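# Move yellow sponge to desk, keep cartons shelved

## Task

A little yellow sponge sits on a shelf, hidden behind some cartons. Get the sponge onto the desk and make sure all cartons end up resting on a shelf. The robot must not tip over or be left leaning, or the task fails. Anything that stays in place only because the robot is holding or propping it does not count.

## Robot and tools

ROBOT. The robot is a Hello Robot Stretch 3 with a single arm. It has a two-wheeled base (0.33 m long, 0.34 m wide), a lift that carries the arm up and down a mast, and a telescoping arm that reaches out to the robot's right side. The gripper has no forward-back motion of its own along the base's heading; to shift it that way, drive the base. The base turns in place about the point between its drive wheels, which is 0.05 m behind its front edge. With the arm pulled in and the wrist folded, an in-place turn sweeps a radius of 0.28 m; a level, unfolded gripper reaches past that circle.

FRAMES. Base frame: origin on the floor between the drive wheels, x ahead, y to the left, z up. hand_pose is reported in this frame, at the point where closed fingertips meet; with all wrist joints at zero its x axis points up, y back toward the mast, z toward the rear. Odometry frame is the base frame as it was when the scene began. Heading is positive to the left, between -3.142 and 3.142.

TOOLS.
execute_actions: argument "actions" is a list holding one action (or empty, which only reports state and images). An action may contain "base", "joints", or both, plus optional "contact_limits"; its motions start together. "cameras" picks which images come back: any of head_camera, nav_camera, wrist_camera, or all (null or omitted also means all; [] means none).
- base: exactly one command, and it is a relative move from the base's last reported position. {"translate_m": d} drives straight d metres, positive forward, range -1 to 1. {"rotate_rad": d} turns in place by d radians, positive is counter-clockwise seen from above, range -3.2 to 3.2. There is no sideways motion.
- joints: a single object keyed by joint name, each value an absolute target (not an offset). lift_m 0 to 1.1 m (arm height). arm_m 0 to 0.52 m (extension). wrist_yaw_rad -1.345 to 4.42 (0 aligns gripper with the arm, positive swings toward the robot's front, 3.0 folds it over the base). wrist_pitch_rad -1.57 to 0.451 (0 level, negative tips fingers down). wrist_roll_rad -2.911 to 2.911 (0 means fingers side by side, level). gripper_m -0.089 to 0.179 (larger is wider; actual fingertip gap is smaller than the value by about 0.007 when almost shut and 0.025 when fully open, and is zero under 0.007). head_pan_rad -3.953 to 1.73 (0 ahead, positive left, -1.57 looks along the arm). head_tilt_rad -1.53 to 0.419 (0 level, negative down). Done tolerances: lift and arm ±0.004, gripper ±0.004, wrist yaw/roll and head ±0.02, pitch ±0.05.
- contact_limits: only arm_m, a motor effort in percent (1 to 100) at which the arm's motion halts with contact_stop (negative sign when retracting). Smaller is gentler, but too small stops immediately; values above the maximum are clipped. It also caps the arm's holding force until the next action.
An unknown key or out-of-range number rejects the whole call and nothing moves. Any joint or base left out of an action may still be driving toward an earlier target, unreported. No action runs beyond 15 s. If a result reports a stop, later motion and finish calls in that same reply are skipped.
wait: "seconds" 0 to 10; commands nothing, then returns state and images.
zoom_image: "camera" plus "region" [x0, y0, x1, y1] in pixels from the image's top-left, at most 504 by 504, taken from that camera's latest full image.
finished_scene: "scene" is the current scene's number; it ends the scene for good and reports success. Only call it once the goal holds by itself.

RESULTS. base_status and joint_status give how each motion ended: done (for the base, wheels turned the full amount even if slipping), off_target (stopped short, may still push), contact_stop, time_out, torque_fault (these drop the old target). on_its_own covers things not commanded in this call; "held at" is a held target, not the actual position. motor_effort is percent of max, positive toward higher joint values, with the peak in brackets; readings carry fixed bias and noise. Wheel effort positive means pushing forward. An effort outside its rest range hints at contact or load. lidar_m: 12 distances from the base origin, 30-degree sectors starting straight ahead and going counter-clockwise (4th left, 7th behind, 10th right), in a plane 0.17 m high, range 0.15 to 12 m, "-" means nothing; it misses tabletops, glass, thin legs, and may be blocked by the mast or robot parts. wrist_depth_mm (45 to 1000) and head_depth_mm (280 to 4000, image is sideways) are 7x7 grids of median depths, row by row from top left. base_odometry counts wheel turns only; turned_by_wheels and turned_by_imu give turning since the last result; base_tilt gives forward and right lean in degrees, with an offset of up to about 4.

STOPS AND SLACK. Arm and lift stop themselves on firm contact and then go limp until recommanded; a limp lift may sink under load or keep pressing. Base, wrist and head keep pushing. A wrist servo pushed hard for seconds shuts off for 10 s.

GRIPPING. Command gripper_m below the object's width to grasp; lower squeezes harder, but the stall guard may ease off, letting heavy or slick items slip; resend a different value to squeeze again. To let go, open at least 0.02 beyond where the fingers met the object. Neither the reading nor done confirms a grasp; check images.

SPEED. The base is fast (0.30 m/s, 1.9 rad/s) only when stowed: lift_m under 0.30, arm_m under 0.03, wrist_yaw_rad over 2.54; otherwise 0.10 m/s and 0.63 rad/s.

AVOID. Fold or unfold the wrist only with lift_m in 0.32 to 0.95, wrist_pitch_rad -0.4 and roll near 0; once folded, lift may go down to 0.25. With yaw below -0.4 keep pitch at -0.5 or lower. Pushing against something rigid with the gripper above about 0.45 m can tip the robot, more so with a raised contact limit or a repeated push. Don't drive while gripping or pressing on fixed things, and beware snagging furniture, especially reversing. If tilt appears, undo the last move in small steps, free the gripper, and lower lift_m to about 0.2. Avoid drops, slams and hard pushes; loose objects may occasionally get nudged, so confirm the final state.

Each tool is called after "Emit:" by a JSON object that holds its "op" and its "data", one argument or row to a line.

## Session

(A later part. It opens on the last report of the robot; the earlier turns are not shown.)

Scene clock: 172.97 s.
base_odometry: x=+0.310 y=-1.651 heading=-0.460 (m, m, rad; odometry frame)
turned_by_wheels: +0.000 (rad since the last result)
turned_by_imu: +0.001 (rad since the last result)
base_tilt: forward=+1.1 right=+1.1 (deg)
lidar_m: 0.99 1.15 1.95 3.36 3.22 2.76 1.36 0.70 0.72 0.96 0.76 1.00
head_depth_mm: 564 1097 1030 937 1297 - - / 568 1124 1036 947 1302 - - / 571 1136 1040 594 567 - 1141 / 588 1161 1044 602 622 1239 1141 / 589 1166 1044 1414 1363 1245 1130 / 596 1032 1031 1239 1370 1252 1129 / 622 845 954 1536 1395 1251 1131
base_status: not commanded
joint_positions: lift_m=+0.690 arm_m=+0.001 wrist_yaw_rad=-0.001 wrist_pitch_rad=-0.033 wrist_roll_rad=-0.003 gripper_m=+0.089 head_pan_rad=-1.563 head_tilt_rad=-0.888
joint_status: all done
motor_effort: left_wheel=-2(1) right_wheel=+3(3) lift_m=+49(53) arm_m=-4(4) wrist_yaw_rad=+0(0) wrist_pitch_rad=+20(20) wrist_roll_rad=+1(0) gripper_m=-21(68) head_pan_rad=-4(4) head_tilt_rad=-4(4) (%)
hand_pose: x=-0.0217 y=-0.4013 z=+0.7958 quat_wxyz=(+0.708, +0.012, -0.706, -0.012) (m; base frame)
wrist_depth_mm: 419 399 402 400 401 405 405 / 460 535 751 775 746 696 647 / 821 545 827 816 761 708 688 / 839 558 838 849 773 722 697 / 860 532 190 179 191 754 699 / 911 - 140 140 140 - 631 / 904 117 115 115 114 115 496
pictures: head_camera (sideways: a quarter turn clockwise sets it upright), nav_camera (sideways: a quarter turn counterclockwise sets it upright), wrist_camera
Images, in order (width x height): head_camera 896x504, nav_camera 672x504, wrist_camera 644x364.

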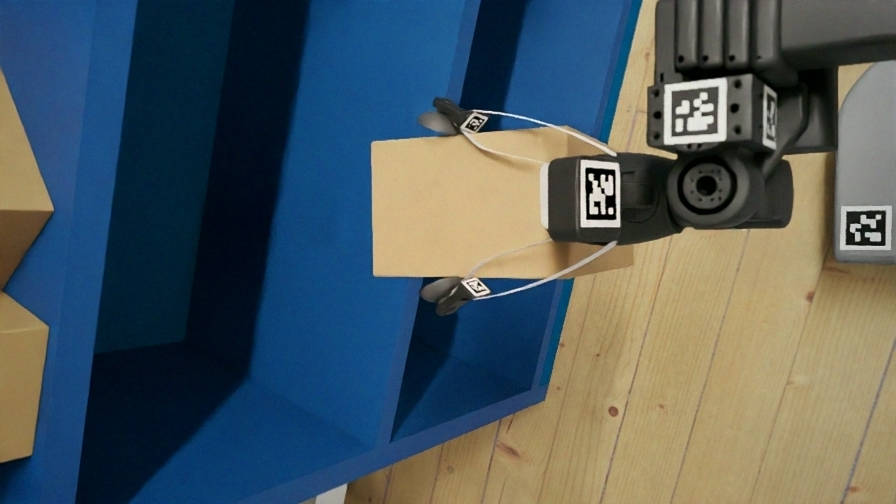

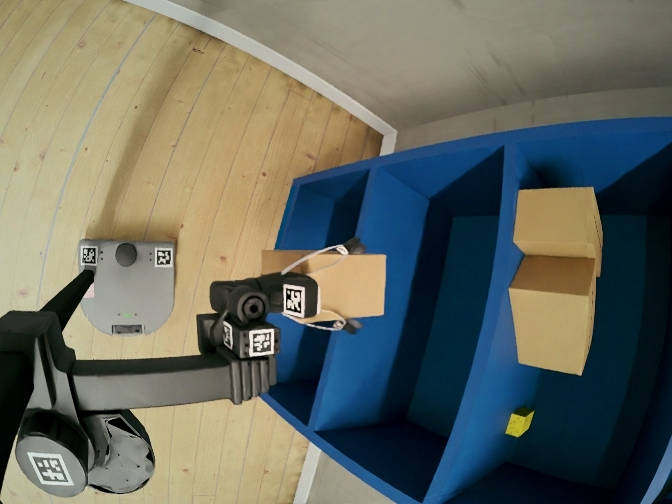

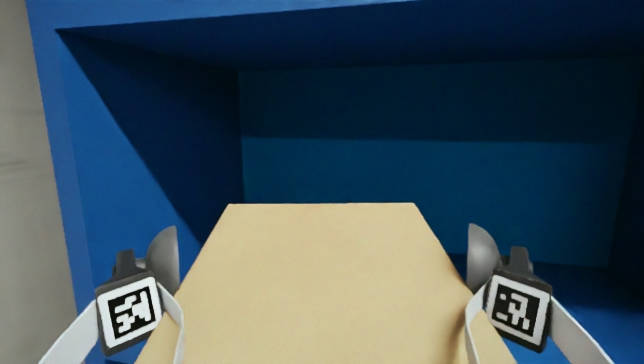

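Emit:
{"op": "execute_actions", "data": {
  "actions": [
    {"joints":{"lift_m":0.67,"arm_m":0.25,"head_tilt_rad":-0.75}}
  ],
  "cameras": ["head_camera","nav_camera"]
}}

Emit:
{"op": "execute_actions", "data": {
  "actions": [
    {"joints":{"arm_m":0.44},"contact_limits":{"arm_m":20}}
  ]
}}

Scene clock: 184.50 s.
base_odometry: x=+0.310 y=-1.651 heading=-0.460 (m, m, rad; odometry frame)
turned_by_wheels: +0.000 (rad since the last result)
turned_by_imu: +0.001 (rad since the last result)
base_tilt: forward=+1.2 right=+1.1 (deg)
lidar_m: 1.00 1.14 1.96 3.36 3.20 2.76 1.36 0.70 0.72 0.96 0.76 0.99
head_depth_mm: 654 596 1145 1017 927 - - / 606 623 1165 1069 - 1253 1159 / 566 616 1147 - 1345 1274 1161 / 595 630 1197 961 1367 1283 1162 / 586 633 1222 1028 1416 1301 1159 / 578 647 1071 1033 1291 1311 1168 / 719 692 873 1003 1503 1324 1171
base_status: not commanded
joint_positions: lift_m=+0.670 arm_m=+0.249 wrist_yaw_rad=-0.001 wrist_pitch_rad=+0.046 wrist_roll_rad=-0.021 gripper_m=+0.095 head_pan_rad=-1.563 head_tilt_rad=-0.754
joint_status: all done
on_its_own: gripper_m is held at +0.094, not at your +0.085, by its stall guard, which is not easing now; wrist_pitch_rad is at rest, and its effort (-27) is outside its rest range (-20 to +32)
motor_effort: left_wheel=-2(2) right_wheel=+4(4) lift_m=+23(42) arm_m=+14(16) wrist_yaw_rad=+1(0) wrist_pitch_rad=-27(28) wrist_roll_rad=+10(13) gripper_m=-19(19) head_pan_rad=-4(4) head_tilt_rad=+2(11) (%)
hand_pose: x=-0.0217 y=-0.6511 z=+0.7969 quat_wxyz=(+0.715, -0.017, -0.699, +0.015) (m; base frame)
wrist_depth_mm: 327 331 326 319 321 317 315 / 358 458 583 557 520 484 468 / 356 469 612 575 534 503 474 / 360 465 609 576 555 514 482 / 360 454 582 200 214 513 482 / 367 - 148 145 144 - 498 / 348 119 115 115 114 110 499
pictures: head_camera (sideways: a quarter turn clockwise sets it upright), nav_camera (sideways: a quarter turn counterclockwise sets it upright)
Images, in order (width x height): head_camera 896x504, nav_camera 672x504.

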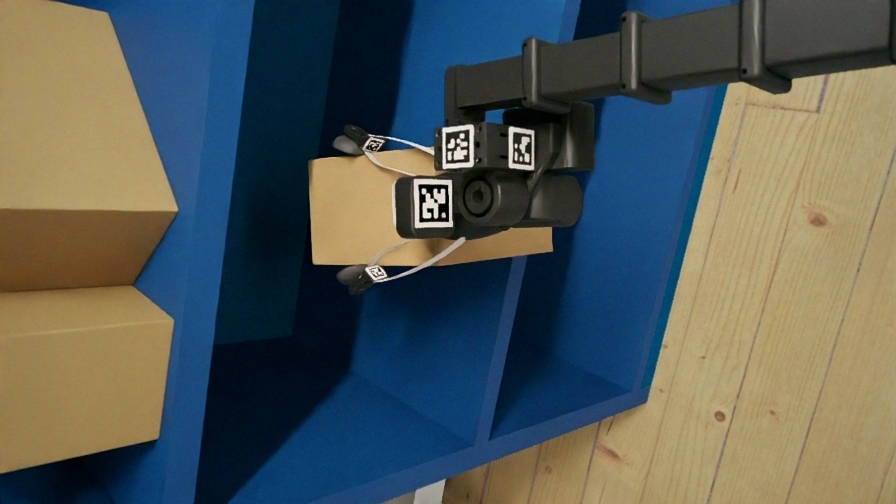

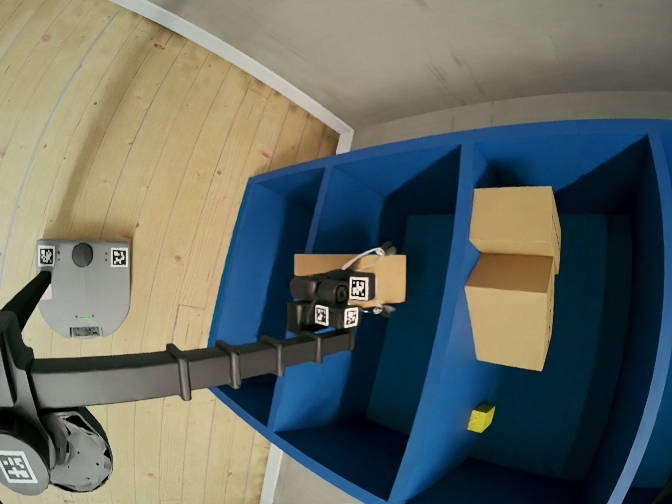

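Scene clock: 187.13 s.
base_odometry: x=+0.310 y=-1.651 heading=-0.460 (m, m, rad; odometry frame)
turned_by_wheels: +0.000 (rad since the last result)
turned_by_imu: -0.006 (rad since the last result)
base_tilt: forward=+1.1 right=+1.1 (deg)
lidar_m: 0.99 1.14 1.93 3.37 3.23 2.76 1.36 0.70 0.71 0.98 0.76 1.00
head_depth_mm: 659 597 1146 1013 923 - - / 611 622 1154 991 1344 1260 1155 / 569 613 - 976 1346 1270 1158 / 586 629 1133 977 1379 1287 1169 / 590 634 1224 1025 1411 1303 1164 / 576 642 1073 1032 1299 1321 1167 / 716 691 876 993 1482 1319 1173
base_status: not commanded
joint_positions: lift_m=+0.670 arm_m=+0.439 wrist_yaw_rad=-0.002 wrist_pitch_rad=+0.097 wrist_roll_rad=-0.006 gripper_m=+0.094 head_pan_rad=-1.563 head_tilt_rad=-0.753
joint_status: all done
on_its_own: gripper_m is held at +0.094, not at your +0.085, by its stall guard, which is not easing now; wrist_pitch_rad is at rest, and its effort (-58) is outside its rest range (-20 to +32)
motor_effort: left_wheel=-1(3) right_wheel=+3(11) lift_m=+23(23) arm_m=+10(11) wrist_yaw_rad=+1(7) wrist_pitch_rad=-58(66) wrist_roll_rad=+2(9) gripper_m=+0(19) head_pan_rad=-4(5) head_tilt_rad=+2(1) (%)
contact_limits: arm_m 20 (drawing in: default 30, maximum 49; extending or still: default 41, maximum 67)
hand_pose: x=-0.0218 y=-0.8416 z=+0.8101 quat_wxyz=(+0.709, -0.035, -0.704, +0.034) (m; base frame)
wrist_depth_mm: 261 263 261 262 264 262 264 / 319 379 409 379 359 339 323 / 322 415 418 389 364 343 326 / 320 419 423 392 370 346 325 / 319 418 423 397 375 347 329 / 323 403 196 195 194 348 330 / 323 387 139 139 138 348 334
pictures: head_camera (sideways: a quarter turn clockwise sets it upright), nav_camera (sideways: a quarter turn counterclockwise sets it upright), wrist_camera
Images, in order (width x height): head_camera 896x504, nav_camera 672x504, wrist_camera 644x364.

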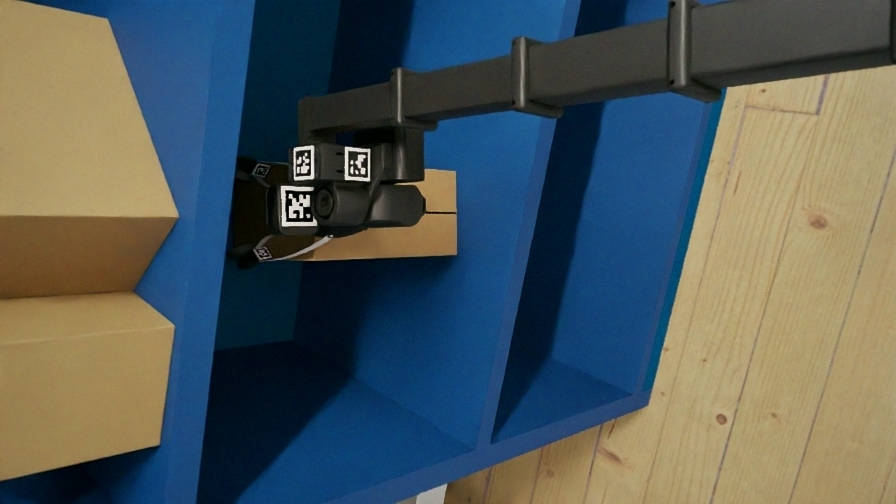

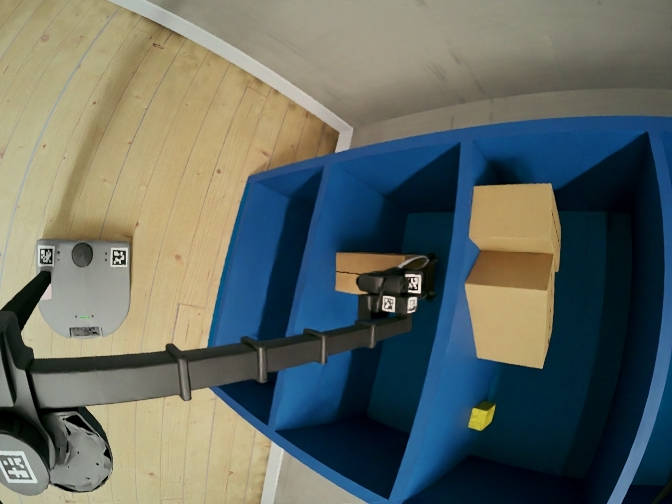

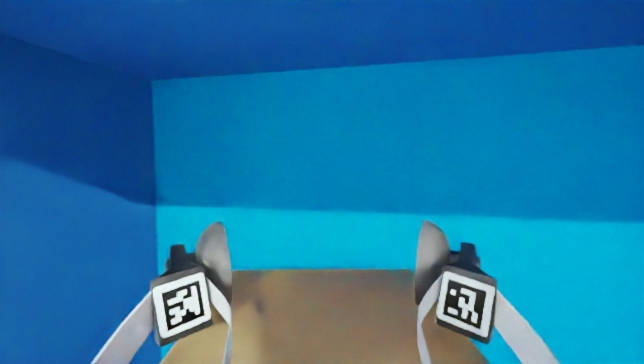

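The carton now rests on the shelf, with the gripper pressing on top of it. I'll lift off it and retract.

Emit:
{"op": "execute_actions", "data": {
  "actions": [
    {"joints":{"lift_m":0.70,"gripper_m":0.15}}
  ],
  "cameras": ["head_camera","wrist_camera"]
}}

Emit:
{"op": "execute_actions", "data": {
  "actions": [
    {"joints":{"arm_m":0.0}}
  ],
  "cameras": ["head_camera","wrist_camera"]
}}

Scene clock: 192.53 s.
base_odometry: x=+0.310 y=-1.651 heading=-0.460 (m, m, rad; odometry frame)
turned_by_wheels: +0.000 (rad since the last result)
turned_by_imu: +0.001 (rad since the last result)
base_tilt: forward=+1.2 right=+1.1 (deg)
lidar_m: 0.99 1.14 1.94 3.34 3.21 2.76 1.36 0.69 0.71 0.97 0.76 0.99
head_depth_mm: 660 594 1144 1039 905 - - / 610 619 1137 993 1345 1251 1160 / 565 613 - 975 1338 1271 1160 / 586 626 895 974 1383 1288 1153 / 589 634 1217 1029 1402 1306 1166 / 575 641 1078 1037 1305 1318 1161 / 714 688 875 996 1474 1312 1167
base_status: not commanded
joint_positions: lift_m=+0.700 arm_m=+0.440 wrist_yaw_rad=-0.002 wrist_pitch_rad=-0.016 wrist_roll_rad=-0.003 gripper_m=+0.150 head_pan_rad=-1.563 head_tilt_rad=-0.753
joint_status: all done
motor_effort: left_wheel=-1(1) right_wheel=+2(3) lift_m=+49(49) arm_m=+5(10) wrist_yaw_rad=+0(0) wrist_pitch_rad=+10(58) wrist_roll_rad=+1(2) gripper_m=+0(83) head_pan_rad=-3(4) head_tilt_rad=+1(1) (%)
hand_pose: x=-0.0219 y=-0.8404 z=+0.8099 quat_wxyz=(+0.708, +0.006, -0.706, -0.007) (m; base frame)
wrist_depth_mm: 306 335 338 336 338 317 302 / 317 409 399 373 346 329 308 / 316 419 408 378 361 338 313 / 321 424 426 398 368 343 327 / 322 425 425 399 371 351 334 / 318 - 189 177 189 - 338 / 310 432 136 135 135 380 347
pictures: head_camera (sideways: a quarter turn clockwise sets it upright), wrist_camera
Images, in order (width x height): head_camera 896x504, wrist_camera 644x364.

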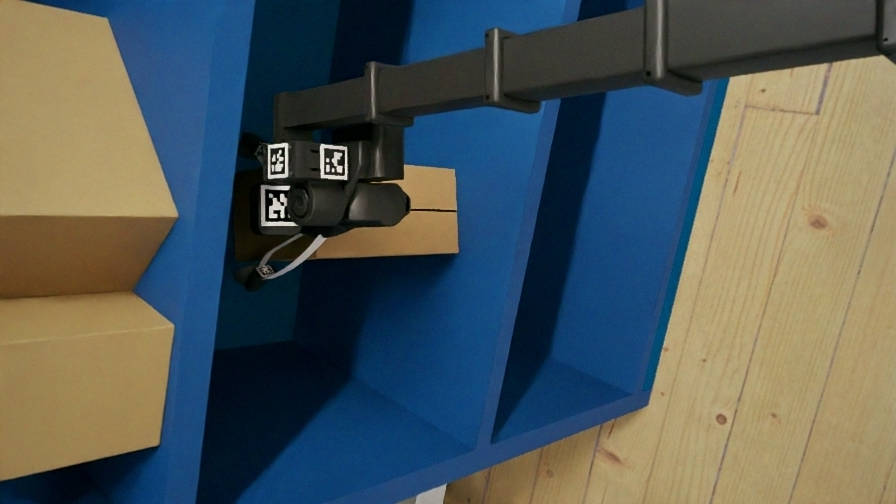

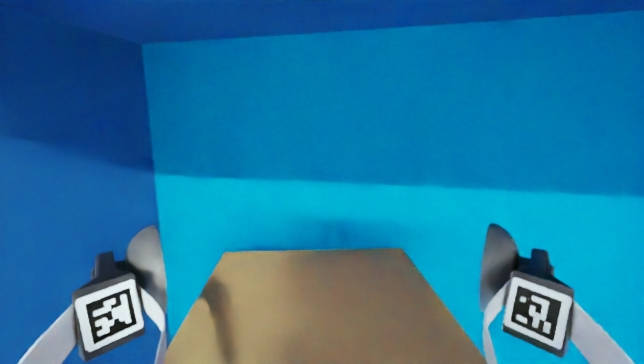

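Scene clock: 196.97 s.
base_odometry: x=+0.310 y=-1.651 heading=-0.460 (m, m, rad; odometry frame)
turned_by_wheels: +0.000 (rad since the last result)
turned_by_imu: +0.001 (rad since the last result)
base_tilt: forward=+1.2 right=+1.0 (deg)
lidar_m: 1.00 1.14 1.93 3.36 3.22 2.76 1.35 0.70 0.71 0.98 0.76 1.00
head_depth_mm: 660 595 1132 1012 1310 1241 - / 609 622 1153 1015 1349 1257 - / 567 614 876 975 1345 - - / 586 629 895 975 1368 1289 1161 / 591 633 1226 1025 1388 1308 1166 / 574 643 1079 1044 1291 1319 1165 / 714 690 877 996 1475 1313 1167
base_status: not commanded
joint_positions: lift_m=+0.700 arm_m=+0.001 wrist_yaw_rad=-0.002 wrist_pitch_rad=-0.018 wrist_roll_rad=-0.003 gripper_m=+0.150 head_pan_rad=-1.563 head_tilt_rad=-0.753
joint_status: all done
motor_effort: left_wheel=-1(1) right_wheel=+2(2) lift_m=+49(49) arm_m=-6(9) wrist_yaw_rad=+1(1) wrist_pitch_rad=+11(11) wrist_roll_rad=+1(1) gripper_m=+1(1) head_pan_rad=-4(4) head_tilt_rad=+1(2) (%)
hand_pose: x=-0.0218 y=-0.4018 z=+0.8095 quat_wxyz=(+0.708, +0.006, -0.706, -0.007) (m; base frame)
wrist_depth_mm: 425 390 362 339 338 337 335 / 445 525 725 763 717 680 658 / 462 563 843 845 741 735 669 / 838 551 828 497 792 712 691 / 842 559 841 491 809 732 720 / 887 - 702 518 684 - 640 / 880 505 531 523 531 503 522
pictures: head_camera (sideways: a quarter turn clockwise sets it upright), wrist_camera
Images, in order (width x height): head_camera 896x504, wrist_camera 644x364.

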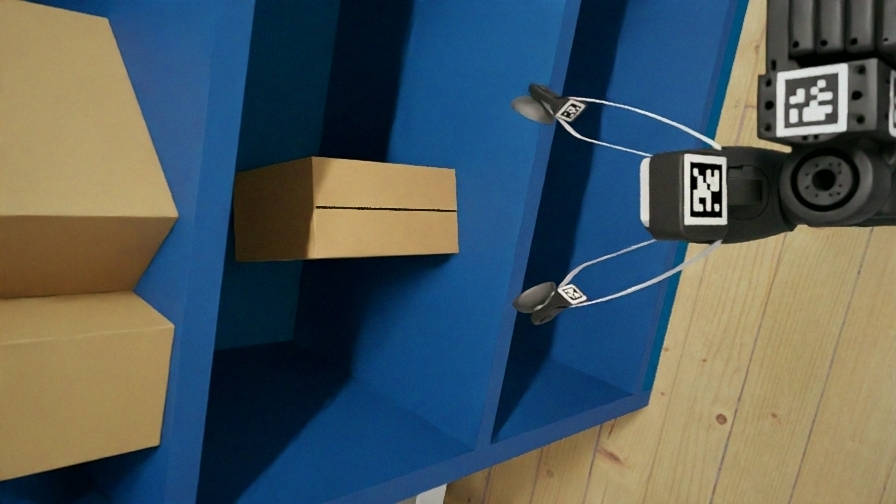

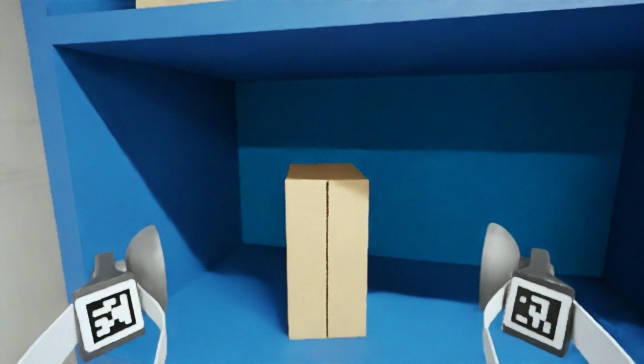

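Emit:
{"op": "execute_actions", "data": {
  "actions": [
    {"base":{"translate_m":-0.33},"joints":{"lift_m":0.99,"wrist_pitch_rad":-0.25,"head_tilt_rad":-0.5}}
  ],
  "cameras": []
}}

Emit:
{"op": "execute_actions", "data": {
  "actions": [
    {"base":{"rotate_rad":-0.29}}
  ],
  "cameras": []
}}

Emit:
{"op": "execute_actions", "data": {
  "actions": [
    {"base":{"translate_m":0.15}}
  ],
  "cameras": ["head_camera","wrist_camera"]
}}

Scene clock: 208.90 s.
base_odometry: x=+0.015 y=-1.504 heading=-0.460 (m, m, rad; odometry frame)
turned_by_wheels: +0.000 (rad since the last result)
turned_by_imu: +0.000 (rad since the last result)
base_tilt: forward=+1.2 right=+0.9 (deg)
lidar_m: 1.31 1.50 2.51 3.37 2.86 2.44 1.85 1.04 0.52 0.97 0.94 1.32
head_depth_mm: 784 854 763 576 - - - / 803 873 764 580 - - - / 822 896 772 592 - - - / 843 926 777 609 1108 872 1192 / 865 943 766 639 1065 900 1217 / 889 691 725 873 1031 925 1216 / 911 657 689 856 924 947 1228
base_status: done
joint_positions: lift_m=+0.990 arm_m=+0.001 wrist_yaw_rad=-0.002 wrist_pitch_rad=-0.266 wrist_roll_rad=-0.003 gripper_m=+0.150 head_pan_rad=-1.563 head_tilt_rad=-0.507
joint_status: all done
motor_effort: left_wheel=+0(3) right_wheel=+1(2) lift_m=+49(51) arm_m=-6(6) wrist_yaw_rad=+1(1) wrist_pitch_rad=+10(12) wrist_roll_rad=+1(0) gripper_m=+0(0) head_pan_rad=-3(4) head_tilt_rad=+3(16) (%)
hand_pose: x=-0.0219 y=-0.3870 z=+1.0376 quat_wxyz=(+0.702, +0.094, -0.700, -0.094) (m; base frame)
wrist_depth_mm: 374 418 684 674 629 353 209 / 385 440 529 714 665 332 222 / 417 448 501 511 501 315 242 / 393 365 342 342 342 297 654 / 765 655 957 855 298 280 708 / 746 - 820 857 818 - 771 / 719 672 718 716 695 333 813
pictures: none
No camera images: the call's "cameras" was empty. Leave "cameras" out to get every camera's image.

Scene clock: 210.63 s.
base_odometry: x=+0.015 y=-1.504 heading=-0.750 (m, m, rad; odometry frame)
turned_by_wheels: -0.290 (rad since the last result)
turned_by_imu: -0.288 (rad since the last result)
base_tilt: forward=+1.2 right=+1.1 (deg)
lidar_m: 1.31 1.35 1.78 3.34 3.35 2.57 2.44 1.04 1.03 0.51 0.99 0.94
head_depth_mm: 832 906 1003 1113 - - - / 808 898 1002 1105 - - - / 423 465 515 549 - - - / 800 877 776 608 1112 876 1165 / 811 889 784 587 1063 902 1166 / 809 884 785 590 1098 901 1165 / 808 880 791 592 1107 904 1176
base_status: done
joint_positions: lift_m=+0.990 arm_m=+0.001 wrist_yaw_rad=-0.002 wrist_pitch_rad=-0.266 wrist_roll_rad=-0.003 gripper_m=+0.150 head_pan_rad=-1.563 head_tilt_rad=-0.507
joint_status: not commanded
motor_effort: left_wheel=+2(4) right_wheel=-2(5) lift_m=+49(49) arm_m=-5(5) wrist_yaw_rad=+0(1) wrist_pitch_rad=+10(10) wrist_roll_rad=+1(0) gripper_m=+0(1) head_pan_rad=-4(3) head_tilt_rad=+3(3) (%)
hand_pose: x=-0.0219 y=-0.3870 z=+1.0376 quat_wxyz=(+0.702, +0.094, -0.700, -0.094) (m; base frame)
wrist_depth_mm: 623 631 632 354 656 671 687 / 639 672 680 378 712 720 714 / 445 504 507 400 741 779 783 / 341 342 341 301 808 825 826 / 297 298 304 308 881 881 885 / 605 - 846 507 947 - 964 / 549 683 711 564 - - 938
pictures: none
No camera images: the call's "cameras" was empty. Leave "cameras" out to get every camera's image.

Scene clock: 213.10 s.
base_odometry: x=+0.124 y=-1.607 heading=-0.750 (m, m, rad; odometry frame)
turned_by_wheels: +0.000 (rad since the last result)
turned_by_imu: +0.001 (rad since the last result)
base_tilt: forward=+1.2 right=+1.1 (deg)
lidar_m: 1.17 1.19 1.58 3.32 3.40 2.72 2.59 1.17 0.54 0.65 0.95 0.82
head_depth_mm: 604 615 626 578 - - - / 797 860 765 590 - - - / 805 881 769 592 - - - / 805 870 775 584 1113 880 1171 / 805 877 778 586 1063 902 1169 / 801 879 744 588 1103 906 1170 / 798 638 664 592 1004 882 1143
base_status: done
joint_positions: lift_m=+0.990 arm_m=+0.001 wrist_yaw_rad=-0.002 wrist_pitch_rad=-0.266 wrist_roll_rad=-0.003 gripper_m=+0.150 head_pan_rad=-1.563 head_tilt_rad=-0.507
joint_status: not commanded
motor_effort: left_wheel=+1(4) right_wheel=-2(3) lift_m=+49(49) arm_m=-5(6) wrist_yaw_rad=+0(1) wrist_pitch_rad=+10(10) wrist_roll_rad=+0(0) gripper_m=+1(0) head_pan_rad=-3(3) head_tilt_rad=+3(3) (%)
hand_pose: x=-0.0219 y=-0.3870 z=+1.0376 quat_wxyz=(+0.702, +0.094, -0.700, -0.094) (m; base frame)
wrist_depth_mm: 343 404 639 641 526 284 243 / 354 417 673 666 527 285 708 / 365 420 505 503 467 287 771 / 341 337 341 339 345 296 822 / 289 291 295 301 305 309 884 / 516 - 864 860 548 - 997 / 471 672 718 709 549 373 -
pictures: head_camera (sideways: a quarter turn clockwise sets it upright), wrist_camera
Images, in order (width x height): head_camera 896x504, wrist_camera 644x364.

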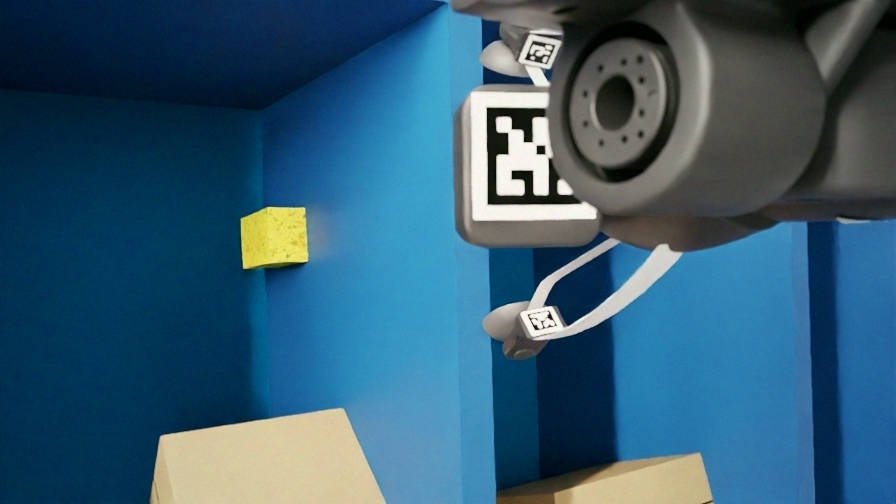

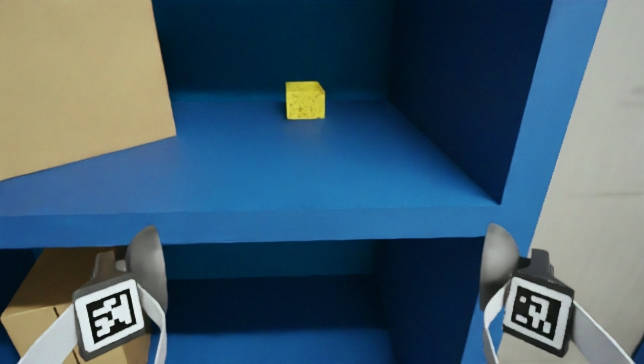

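Emit:
{"op": "execute_actions", "data": {
  "actions": [
    {"base":{"translate_m":0.03},"joints":{"arm_m":0.3}}
  ],
  "cameras": ["head_camera","wrist_camera"]
}}

Scene clock: 220.17 s.
base_odometry: x=+0.146 y=-1.627 heading=-0.750 (m, m, rad; odometry frame)
turned_by_wheels: +0.000 (rad since the last result)
turned_by_imu: +0.002 (rad since the last result)
base_tilt: forward=+1.3 right=+1.2 (deg)
lidar_m: 1.13 1.17 1.54 3.33 3.88 2.75 2.62 1.19 0.55 0.74 0.91 0.79
head_depth_mm: 697 705 687 600 749 766 898 / 804 858 - 579 1018 889 1076 / 806 857 - 566 1089 892 1161 / 804 881 787 583 1094 898 1167 / 803 880 780 587 1095 898 1167 / 800 854 695 590 1099 905 1167 / 798 611 636 591 819 862 1145
base_status: done
joint_positions: lift_m=+0.990 arm_m=+0.300 wrist_yaw_rad=-0.001 wrist_pitch_rad=-0.266 wrist_roll_rad=-0.003 gripper_m=+0.150 head_pan_rad=-1.563 head_tilt_rad=-0.507
joint_status: all done
motor_effort: left_wheel=+1(4) right_wheel=-1(3) lift_m=+49(49) arm_m=+6(10) wrist_yaw_rad=+0(1) wrist_pitch_rad=+10(10) wrist_roll_rad=+0(1) gripper_m=-1(0) head_pan_rad=-5(4) head_tilt_rad=+3(3) (%)
hand_pose: x=-0.0218 y=-0.6854 z=+1.0376 quat_wxyz=(+0.702, +0.094, -0.700, -0.095) (m; base frame)
wrist_depth_mm: 364 366 369 368 378 313 212 / 383 386 392 389 397 310 214 / 404 411 418 411 418 312 216 / 338 338 332 292 334 296 216 / 255 266 253 255 253 263 218 / 208 - 203 205 204 - 198 / - 165 171 170 171 165 171
pictures: head_camera (sideways: a quarter turn clockwise sets it upright), wrist_camera
Images, in order (width x height): head_camera 896x504, wrist_camera 644x364.

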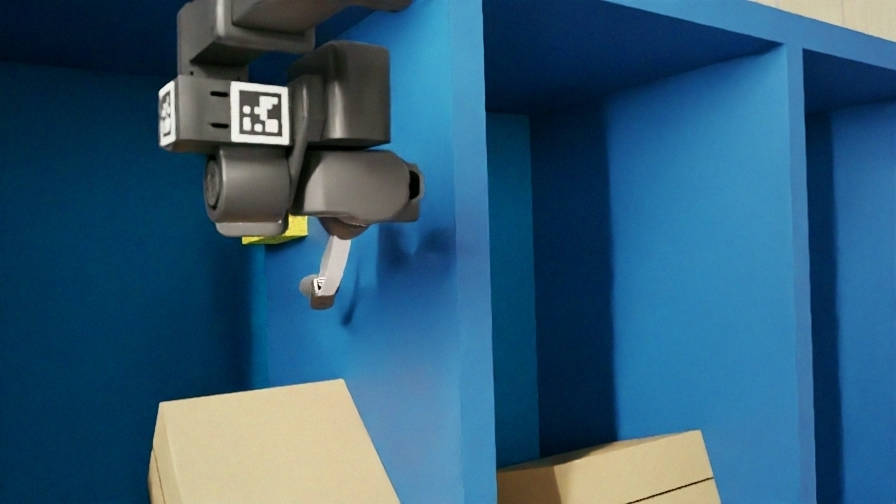

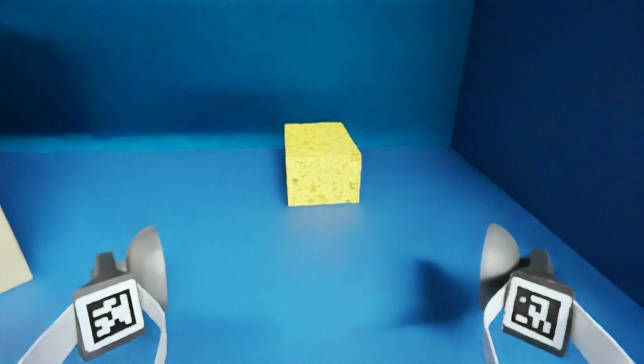

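Emit:
{"op": "execute_actions", "data": {
  "actions": [
    {"joints":{"arm_m":0.45,"lift_m":0.975}}
  ],
  "cameras": ["wrist_camera"]
}}

Scene clock: 234.00 s.
base_odometry: x=+0.146 y=-1.627 heading=-0.750 (m, m, rad; odometry frame)
turned_by_wheels: +0.000 (rad since the last result)
turned_by_imu: +0.001 (rad since the last result)
base_tilt: forward=+1.0 right=+1.2 (deg)
lidar_m: 1.13 1.16 1.54 3.33 3.85 2.75 2.62 1.19 0.55 0.74 0.91 0.79
head_depth_mm: 698 685 705 601 749 764 899 / 805 872 726 578 1021 894 1071 / 807 - 694 581 1091 893 1170 / 805 868 735 582 1095 894 1171 / 804 880 783 586 1098 899 1166 / 804 853 695 589 1100 907 1166 / 799 611 636 591 819 863 1144
base_status: not commanded
joint_positions: lift_m=+0.975 arm_m=+0.450 wrist_yaw_rad=-0.001 wrist_pitch_rad=-0.266 wrist_roll_rad=-0.003 gripper_m=+0.150 head_pan_rad=-1.563 head_tilt_rad=-0.507
joint_status: all done
motor_effort: left_wheel=+1(1) right_wheel=-1(1) lift_m=+21(41) arm_m=+6(3) wrist_yaw_rad=+1(1) wrist_pitch_rad=+10(10) wrist_roll_rad=+0(0) gripper_m=+1(1) head_pan_rad=-4(4) head_tilt_rad=+3(2) (%)
hand_pose: x=-0.0218 y=-0.8354 z=+1.0235 quat_wxyz=(+0.702, +0.094, -0.700, -0.095) (m; base frame)
wrist_depth_mm: 229 229 232 234 237 240 205 / 241 244 247 249 252 252 206 / 257 259 264 266 270 267 206 / 272 276 275 196 284 282 207 / 229 239 219 148 217 239 207 / 188 - 177 141 176 - 184 / - 148 148 149 153 148 154
pictures: wrist_camera
Images, in order (width x height): wrist_camera 644x364.

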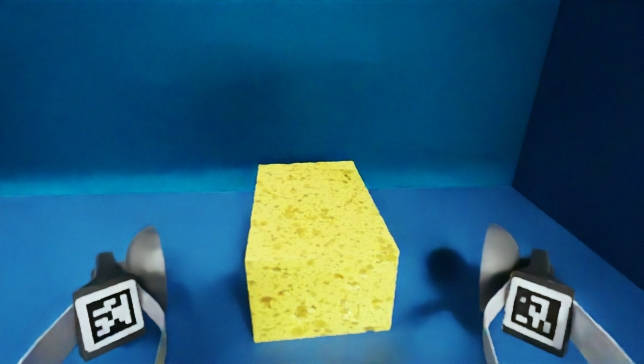

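Emit:
{"op": "execute_actions", "data": {
  "actions": [
    {"joints":{"arm_m":0.475}}
  ],
  "cameras": []
}}

Emit:
{"op": "execute_actions", "data": {
  "actions": [
    {"joints":{"gripper_m":0.035}}
  ],
  "cameras": ["wrist_camera"]
}}

Emit:
{"op": "execute_actions", "data": {
  "actions": [
    {"joints":{"lift_m":1.01}}
  ],
  "cameras": ["wrist_camera"]
}}

Scene clock: 238.20 s.
base_odometry: x=+0.146 y=-1.627 heading=-0.750 (m, m, rad; odometry frame)
turned_by_wheels: +0.000 (rad since the last result)
turned_by_imu: +0.001 (rad since the last result)
base_tilt: forward=+1.3 right=+1.1 (deg)
lidar_m: 1.14 1.16 1.54 3.31 3.87 2.76 2.62 1.20 0.55 0.74 0.91 0.79
head_depth_mm: 698 665 686 600 748 766 898 / 804 - 728 580 1018 896 1078 / 806 - 697 582 1090 895 1164 / 804 865 737 585 1093 898 1164 / 801 876 781 586 1091 900 1167 / 800 852 693 589 1101 903 1170 / 800 610 635 594 820 862 1150
base_status: not commanded
joint_positions: lift_m=+0.975 arm_m=+0.475 wrist_yaw_rad=-0.001 wrist_pitch_rad=-0.266 wrist_roll_rad=-0.003 gripper_m=+0.150 head_pan_rad=-1.563 head_tilt_rad=-0.507
joint_status: all done
motor_effort: left_wheel=+1(1) right_wheel=-1(1) lift_m=+21(21) arm_m=+6(7) wrist_yaw_rad=+1(0) wrist_pitch_rad=+10(10) wrist_roll_rad=+1(0) gripper_m=+0(0) head_pan_rad=-4(4) head_tilt_rad=+2(2) (%)
hand_pose: x=-0.0218 y=-0.8604 z=+1.0235 quat_wxyz=(+0.702, +0.094, -0.700, -0.095) (m; base frame)
wrist_depth_mm: 206 207 210 212 216 217 204 / 220 220 223 226 229 231 205 / 232 234 240 240 243 246 204 / 249 252 251 195 261 261 206 / 228 238 218 148 228 240 205 / 187 - 170 119 169 - 182 / - 149 144 119 144 148 153
pictures: none
No camera images: the call's "cameras" was empty. Leave "cameras" out to get every camera's image.

Scene clock: 239.83 s.
base_odometry: x=+0.146 y=-1.627 heading=-0.750 (m, m, rad; odometry frame)
turned_by_wheels: +0.000 (rad since the last result)
turned_by_imu: +0.000 (rad since the last result)
base_tilt: forward=+1.2 right=+1.0 (deg)
lidar_m: 1.13 1.16 1.54 3.31 3.88 2.75 2.62 1.19 0.55 0.74 0.91 0.79
head_depth_mm: 697 665 689 600 749 765 897 / 807 - 727 579 1022 894 1075 / 803 - 697 582 1087 894 1160 / 803 866 735 585 1085 897 1165 / 803 880 778 587 1095 899 1172 / 797 849 694 590 1100 898 1174 / 799 609 635 591 821 861 1151
base_status: not commanded
joint_positions: lift_m=+0.975 arm_m=+0.475 wrist_yaw_rad=-0.001 wrist_pitch_rad=-0.266 wrist_roll_rad=-0.003 gripper_m=+0.036 head_pan_rad=-1.563 head_tilt_rad=-0.507
joint_status: all done
motor_effort: left_wheel=+1(1) right_wheel=-1(1) lift_m=+21(22) arm_m=+6(6) wrist_yaw_rad=+1(1) wrist_pitch_rad=+10(10) wrist_roll_rad=+1(0) gripper_m=-19(90) head_pan_rad=-3(4) head_tilt_rad=+3(2) (%)
hand_pose: x=-0.0218 y=-0.8604 z=+1.0235 quat_wxyz=(+0.702, +0.094, -0.700, -0.095) (m; base frame)
wrist_depth_mm: 207 208 210 213 214 216 203 / 219 220 223 225 229 231 204 / 232 235 238 243 244 246 203 / 249 251 250 199 260 262 207 / 228 230 163 148 234 226 206 / 184 182 118 120 125 183 182 / 153 153 144 124 144 153 153
pictures: wrist_camera
Images, in order (width x height): wrist_camera 644x364.

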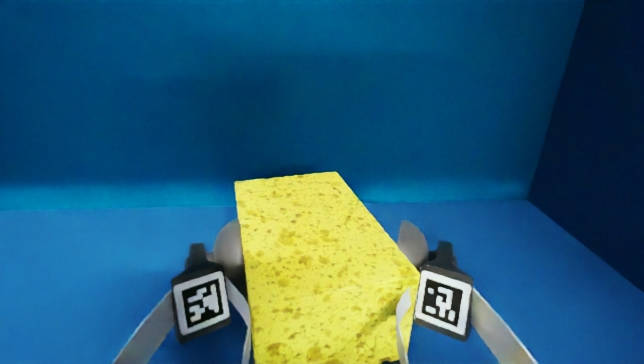

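Scene clock: 240.97 s.
base_odometry: x=+0.146 y=-1.627 heading=-0.750 (m, m, rad; odometry frame)
turned_by_wheels: +0.000 (rad since the last result)
turned_by_imu: +0.000 (rad since the last result)
base_tilt: forward=+1.1 right=+1.0 (deg)
lidar_m: 1.13 1.16 1.53 3.32 3.88 2.76 2.62 1.20 0.55 0.74 0.91 0.79
head_depth_mm: 696 - 688 600 745 765 897 / 796 - 766 579 1020 892 1079 / 800 - 734 581 1087 896 1166 / 803 871 773 582 1094 897 1166 / 802 876 782 587 1097 898 1171 / 801 851 694 589 1101 902 1170 / 801 609 635 592 823 860 1151
base_status: not commanded
joint_positions: lift_m=+1.010 arm_m=+0.475 wrist_yaw_rad=-0.001 wrist_pitch_rad=-0.268 wrist_roll_rad=-0.003 gripper_m=+0.036 head_pan_rad=-1.563 head_tilt_rad=-0.507
joint_status: all done
motor_effort: left_wheel=+1(1) right_wheel=-1(1) lift_m=+49(49) arm_m=+6(6) wrist_yaw_rad=+1(0) wrist_pitch_rad=+11(11) wrist_roll_rad=+0(1) gripper_m=-19(19) head_pan_rad=-4(4) head_tilt_rad=+3(2) (%)
hand_pose: x=-0.0218 y=-0.8603 z=+1.0572 quat_wxyz=(+0.702, +0.094, -0.700, -0.095) (m; base frame)
wrist_depth_mm: 207 208 212 211 214 217 204 / 220 220 225 226 229 229 204 / 233 236 236 242 243 246 204 / 250 254 250 252 262 263 206 / 266 267 165 148 277 276 207 / 231 232 117 119 125 232 207 / 193 195 180 124 182 193 190
pictures: wrist_camera
Images, in order (width x height): wrist_camera 644x364.

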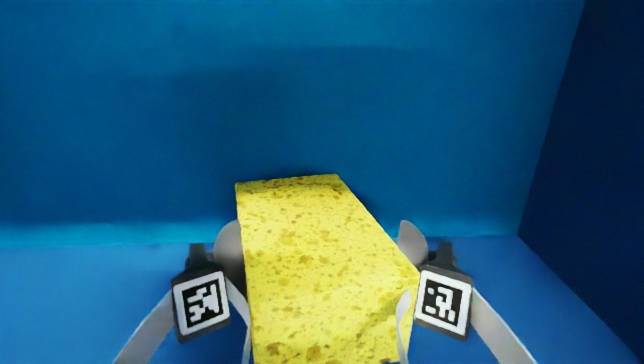

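Emit:
{"op": "execute_actions", "data": {
  "actions": [
    {"joints":{"arm_m":0.0,"head_pan_rad":0,"head_tilt_rad":-0.3}}
  ],
  "cameras": []
}}

Emit:
{"op": "execute_actions", "data": {
  "actions": [
    {"base":{"rotate_rad":1.67},"joints":{"lift_m":0.7,"wrist_yaw_rad":3.0,"wrist_pitch_rad":-0.4}}
  ]
}}

Scene clock: 256.67 s.
base_odometry: x=+0.146 y=-1.627 heading=-0.750 (m, m, rad; odometry frame)
turned_by_wheels: +0.000 (rad since the last result)
turned_by_imu: +0.002 (rad since the last result)
base_tilt: forward=+1.2 right=+1.1 (deg)
lidar_m: 1.13 1.17 1.54 3.34 3.87 2.76 2.62 1.20 0.55 0.74 0.91 0.79
head_depth_mm: 966 1029 1097 1174 1271 1379 1446 / 967 1021 1098 1170 1263 1370 1450 / 958 1021 1085 1172 1255 1370 1440 / 962 1022 1089 1163 1259 1360 1446 / 956 1015 1080 1163 1252 1356 1429 / 950 1013 1084 1152 1242 1341 1444 / 953 1012 1076 1153 1250 1347 1423
base_status: not commanded
joint_positions: lift_m=+1.010 arm_m=+0.001 wrist_yaw_rad=-0.001 wrist_pitch_rad=-0.268 wrist_roll_rad=-0.003 gripper_m=+0.036 head_pan_rad=-0.007 head_tilt_rad=-0.310
joint_status: all done
motor_effort: left_wheel=+1(1) right_wheel=-1(1) lift_m=+49(49) arm_m=-6(4) wrist_yaw_rad=+1(0) wrist_pitch_rad=+11(11) wrist_roll_rad=+0(1) gripper_m=-19(19) head_pan_rad=+3(45) head_tilt_rad=+4(14) (%)
hand_pose: x=-0.0218 y=-0.3868 z=+1.0571 quat_wxyz=(+0.702, +0.094, -0.700, -0.095) (m; base frame)
wrist_depth_mm: 324 386 627 633 612 332 242 / 334 396 688 682 622 337 256 / 344 413 577 571 515 341 272 / 347 382 386 336 385 339 810 / 299 298 164 148 302 312 873 / 544 576 117 120 125 346 965 / 489 508 679 125 478 399 -
pictures: none
No camera images: the call's "cameras" was empty. Leave "cameras" out to get every camera's image.

Scene clock: 260.33 s.
base_odometry: x=+0.146 y=-1.627 heading=+0.920 (m, m, rad; odometry frame)
turned_by_wheels: +1.670 (rad since the last result)
turned_by_imu: +1.661 (rad since the last result)
base_tilt: forward=+1.2 right=+1.2 (deg)
lidar_m: 3.32 3.53 2.68 2.02 1.32 0.55 0.96 0.82 0.79 1.13 1.20 1.70
head_depth_mm: 3219 3396 3618 3439 2401 1823 1480 / 3260 3395 3574 3357 2372 1835 1475 / 3233 3454 3666 3449 2378 1842 1477 / 3263 3491 3730 3502 2406 1835 1483 / 3322 3483 3709 3447 2440 1838 1497 / 3306 3528 3731 3490 2421 1861 1493 / 3350 3510 3769 3559 2426 1848 1501
base_status: done
joint_positions: lift_m=+0.700 arm_m=+0.001 wrist_yaw_rad=+2.997 wrist_pitch_rad=-0.417 wrist_roll_rad=-0.003 gripper_m=+0.036 head_pan_rad=-0.007 head_tilt_rad=-0.310
joint_status: all done
motor_effort: left_wheel=-1(3) right_wheel=+3(6) lift_m=+22(43) arm_m=-5(6) wrist_yaw_rad=+1(1) wrist_pitch_rad=+10(9) wrist_roll_rad=+0(0) gripper_m=-19(19) head_pan_rad=+3(3) head_tilt_rad=+4(4) (%)
hand_pose: x=+0.0111 y=+0.0762 z=+0.7134 quat_wxyz=(+0.196, +0.699, +0.096, +0.681) (m; base frame)
wrist_depth_mm: 954 - - - - - - / - - - - - - - / - - - - - - - / - - - - - - - / - - 147 149 - - - / - - 118 120 125 - - / 860 887 117 124 830 893 895
pictures: head_camera (sideways: a quarter turn clockwise sets it upright), nav_camera (sideways: a quarter turn counterclockwise sets it upright), wrist_camera
Images, in order (width x height): head_camera 896x504, nav_camera 672x504, wrist_camera 644x364.

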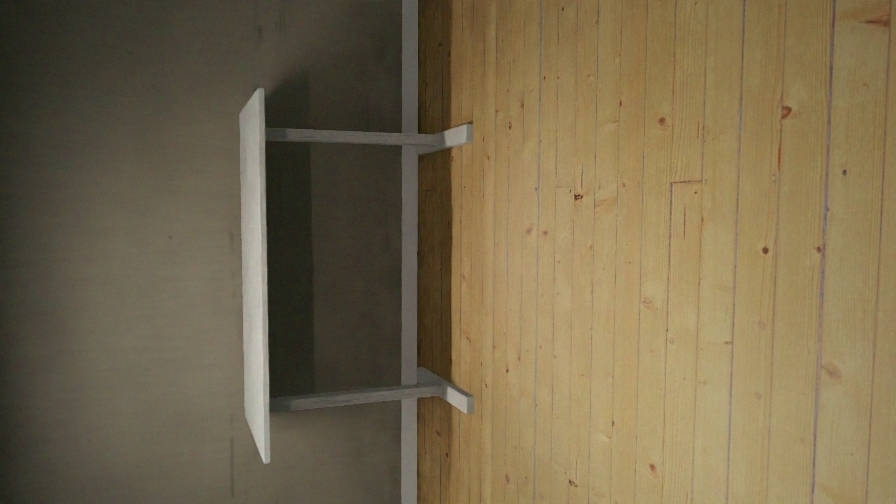

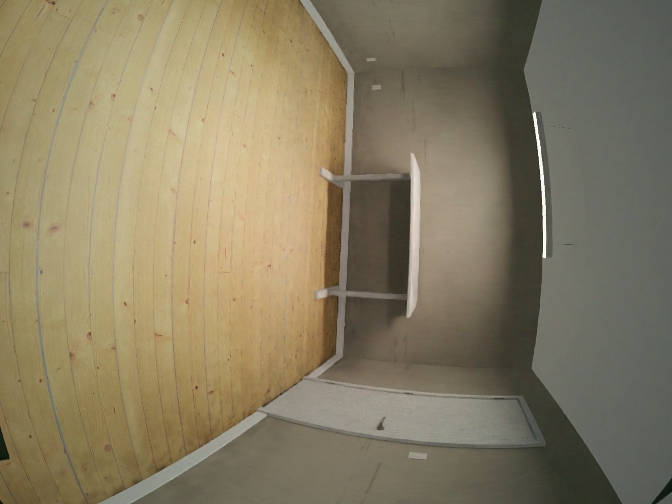

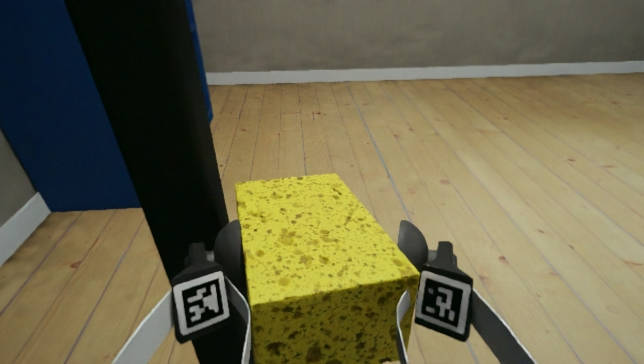

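Emit:
{"op": "execute_actions", "data": {
  "actions": [
    {"base":{"translate_m":1.0},"joints":{"lift_m":0.28}}
  ],
  "cameras": []
}}

Emit:
{"op": "execute_actions", "data": {
  "actions": [
    {"base":{"translate_m":1.0}}
  ],
  "cameras": ["head_camera","wrist_camera"]
}}

Scene clock: 271.80 s.
base_odometry: x=+0.752 y=-0.832 heading=+0.920 (m, m, rad; odometry frame)
turned_by_wheels: +0.000 (rad since the last result)
turned_by_imu: +0.007 (rad since the last result)
base_tilt: forward=+1.2 right=+1.2 (deg)
lidar_m: 2.35 2.46 2.62 2.57 2.49 1.82 1.50 1.60 1.21 1.19 1.25 1.76
head_depth_mm: 2370 2498 2678 2836 2381 1831 1474 / 2384 2546 2604 2856 2380 1825 1476 / 2398 2511 2719 2884 2408 1829 1480 / 2410 2573 2738 2894 2428 1827 1486 / 2431 2578 2753 2930 2410 1832 1494 / 2451 2635 2768 2958 2430 1861 1498 / 2477 2658 2711 2954 2419 1855 1496
base_status: done
joint_positions: lift_m=+0.280 arm_m=+0.001 wrist_yaw_rad=+2.998 wrist_pitch_rad=-0.417 wrist_roll_rad=-0.003 gripper_m=+0.036 head_pan_rad=-0.007 head_tilt_rad=-0.309
joint_status: all done
motor_effort: left_wheel=-1(4) right_wheel=+3(9) lift_m=+22(24) arm_m=-5(5) wrist_yaw_rad=+1(1) wrist_pitch_rad=+11(11) wrist_roll_rad=+0(1) gripper_m=-19(19) head_pan_rad=+3(4) head_tilt_rad=+3(4) (%)
hand_pose: x=+0.0108 y=+0.0761 z=+0.2932 quat_wxyz=(+0.196, +0.699, +0.097, +0.681) (m; base frame)
wrist_depth_mm: - - - - - - - / - - - - - - - / 939 - 985 922 949 948 942 / 741 737 697 663 736 746 722 / 592 600 147 148 600 584 591 / 494 500 118 120 125 504 491 / 451 - 116 124 412 438 433
pictures: none
No camera images: the call's "cameras" was empty. Leave "cameras" out to get every camera's image.

Scene clock: 276.83 s.
base_odometry: x=+1.359 y=-0.036 heading=+0.920 (m, m, rad; odometry frame)
turned_by_wheels: +0.000 (rad since the last result)
turned_by_imu: +0.006 (rad since the last result)
base_tilt: forward=+1.3 right=+1.1 (deg)
lidar_m: 1.79 1.54 2.57 2.51 2.65 2.68 2.59 1.67 1.27 1.21 1.29 1.39
head_depth_mm: 1515 1598 1661 1170 1931 1654 1476 / 1521 1611 1677 1175 1968 1822 1479 / 1529 1617 1692 1187 2004 1845 1479 / 1545 1638 1705 1195 2010 1836 1486 / 1556 1650 1725 1200 2041 1855 1497 / 1565 1663 1727 1212 2086 1864 1493 / 1582 1678 1735 1219 2072 1866 1495
base_status: done
joint_positions: lift_m=+0.280 arm_m=+0.001 wrist_yaw_rad=+2.998 wrist_pitch_rad=-0.417 wrist_roll_rad=-0.003 gripper_m=+0.036 head_pan_rad=-0.007 head_tilt_rad=-0.309
joint_status: not commanded
motor_effort: left_wheel=-1(3) right_wheel=+2(11) lift_m=+22(22) arm_m=-5(5) wrist_yaw_rad=+1(2) wrist_pitch_rad=+11(11) wrist_roll_rad=+0(1) gripper_m=-19(20) head_pan_rad=+3(3) head_tilt_rad=+3(4) (%)
hand_pose: x=+0.0108 y=+0.0761 z=+0.2932 quat_wxyz=(+0.196, +0.699, +0.097, +0.681) (m; base frame)
wrist_depth_mm: - - - - - - - / - - - - - - - / 969 - 936 945 957 921 947 / 719 739 690 675 749 745 734 / 595 600 147 148 601 597 597 / 501 505 117 119 125 499 502 / 452 - 116 124 412 431 441
pictures: head_camera (sideways: a quarter turn clockwise sets it upright), wrist_camera
Images, in order (width x height): head_camera 896x504, wrist_camera 644x364.

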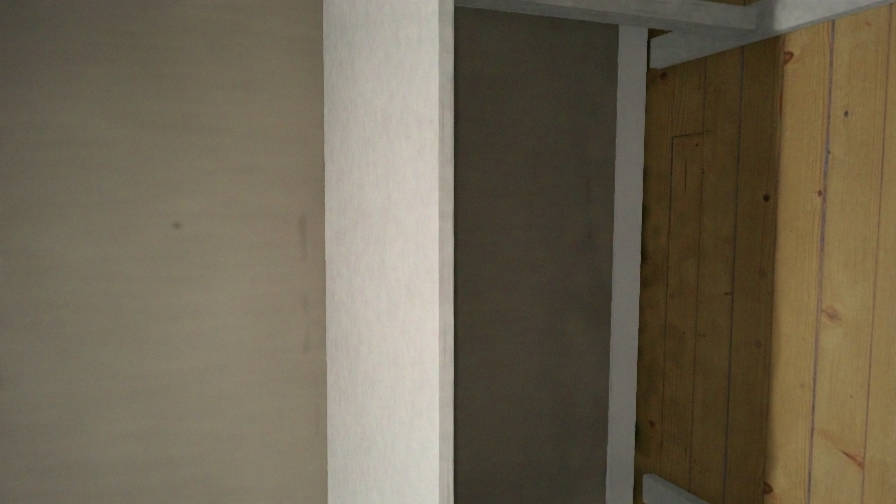

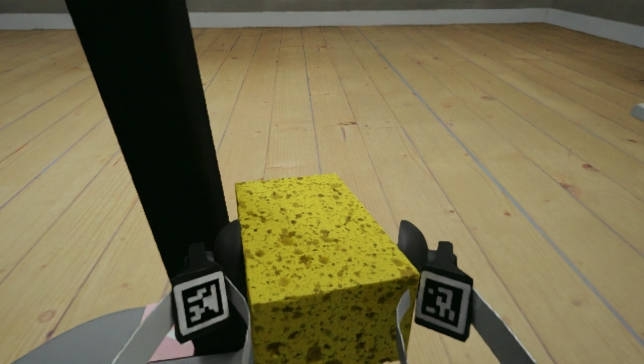

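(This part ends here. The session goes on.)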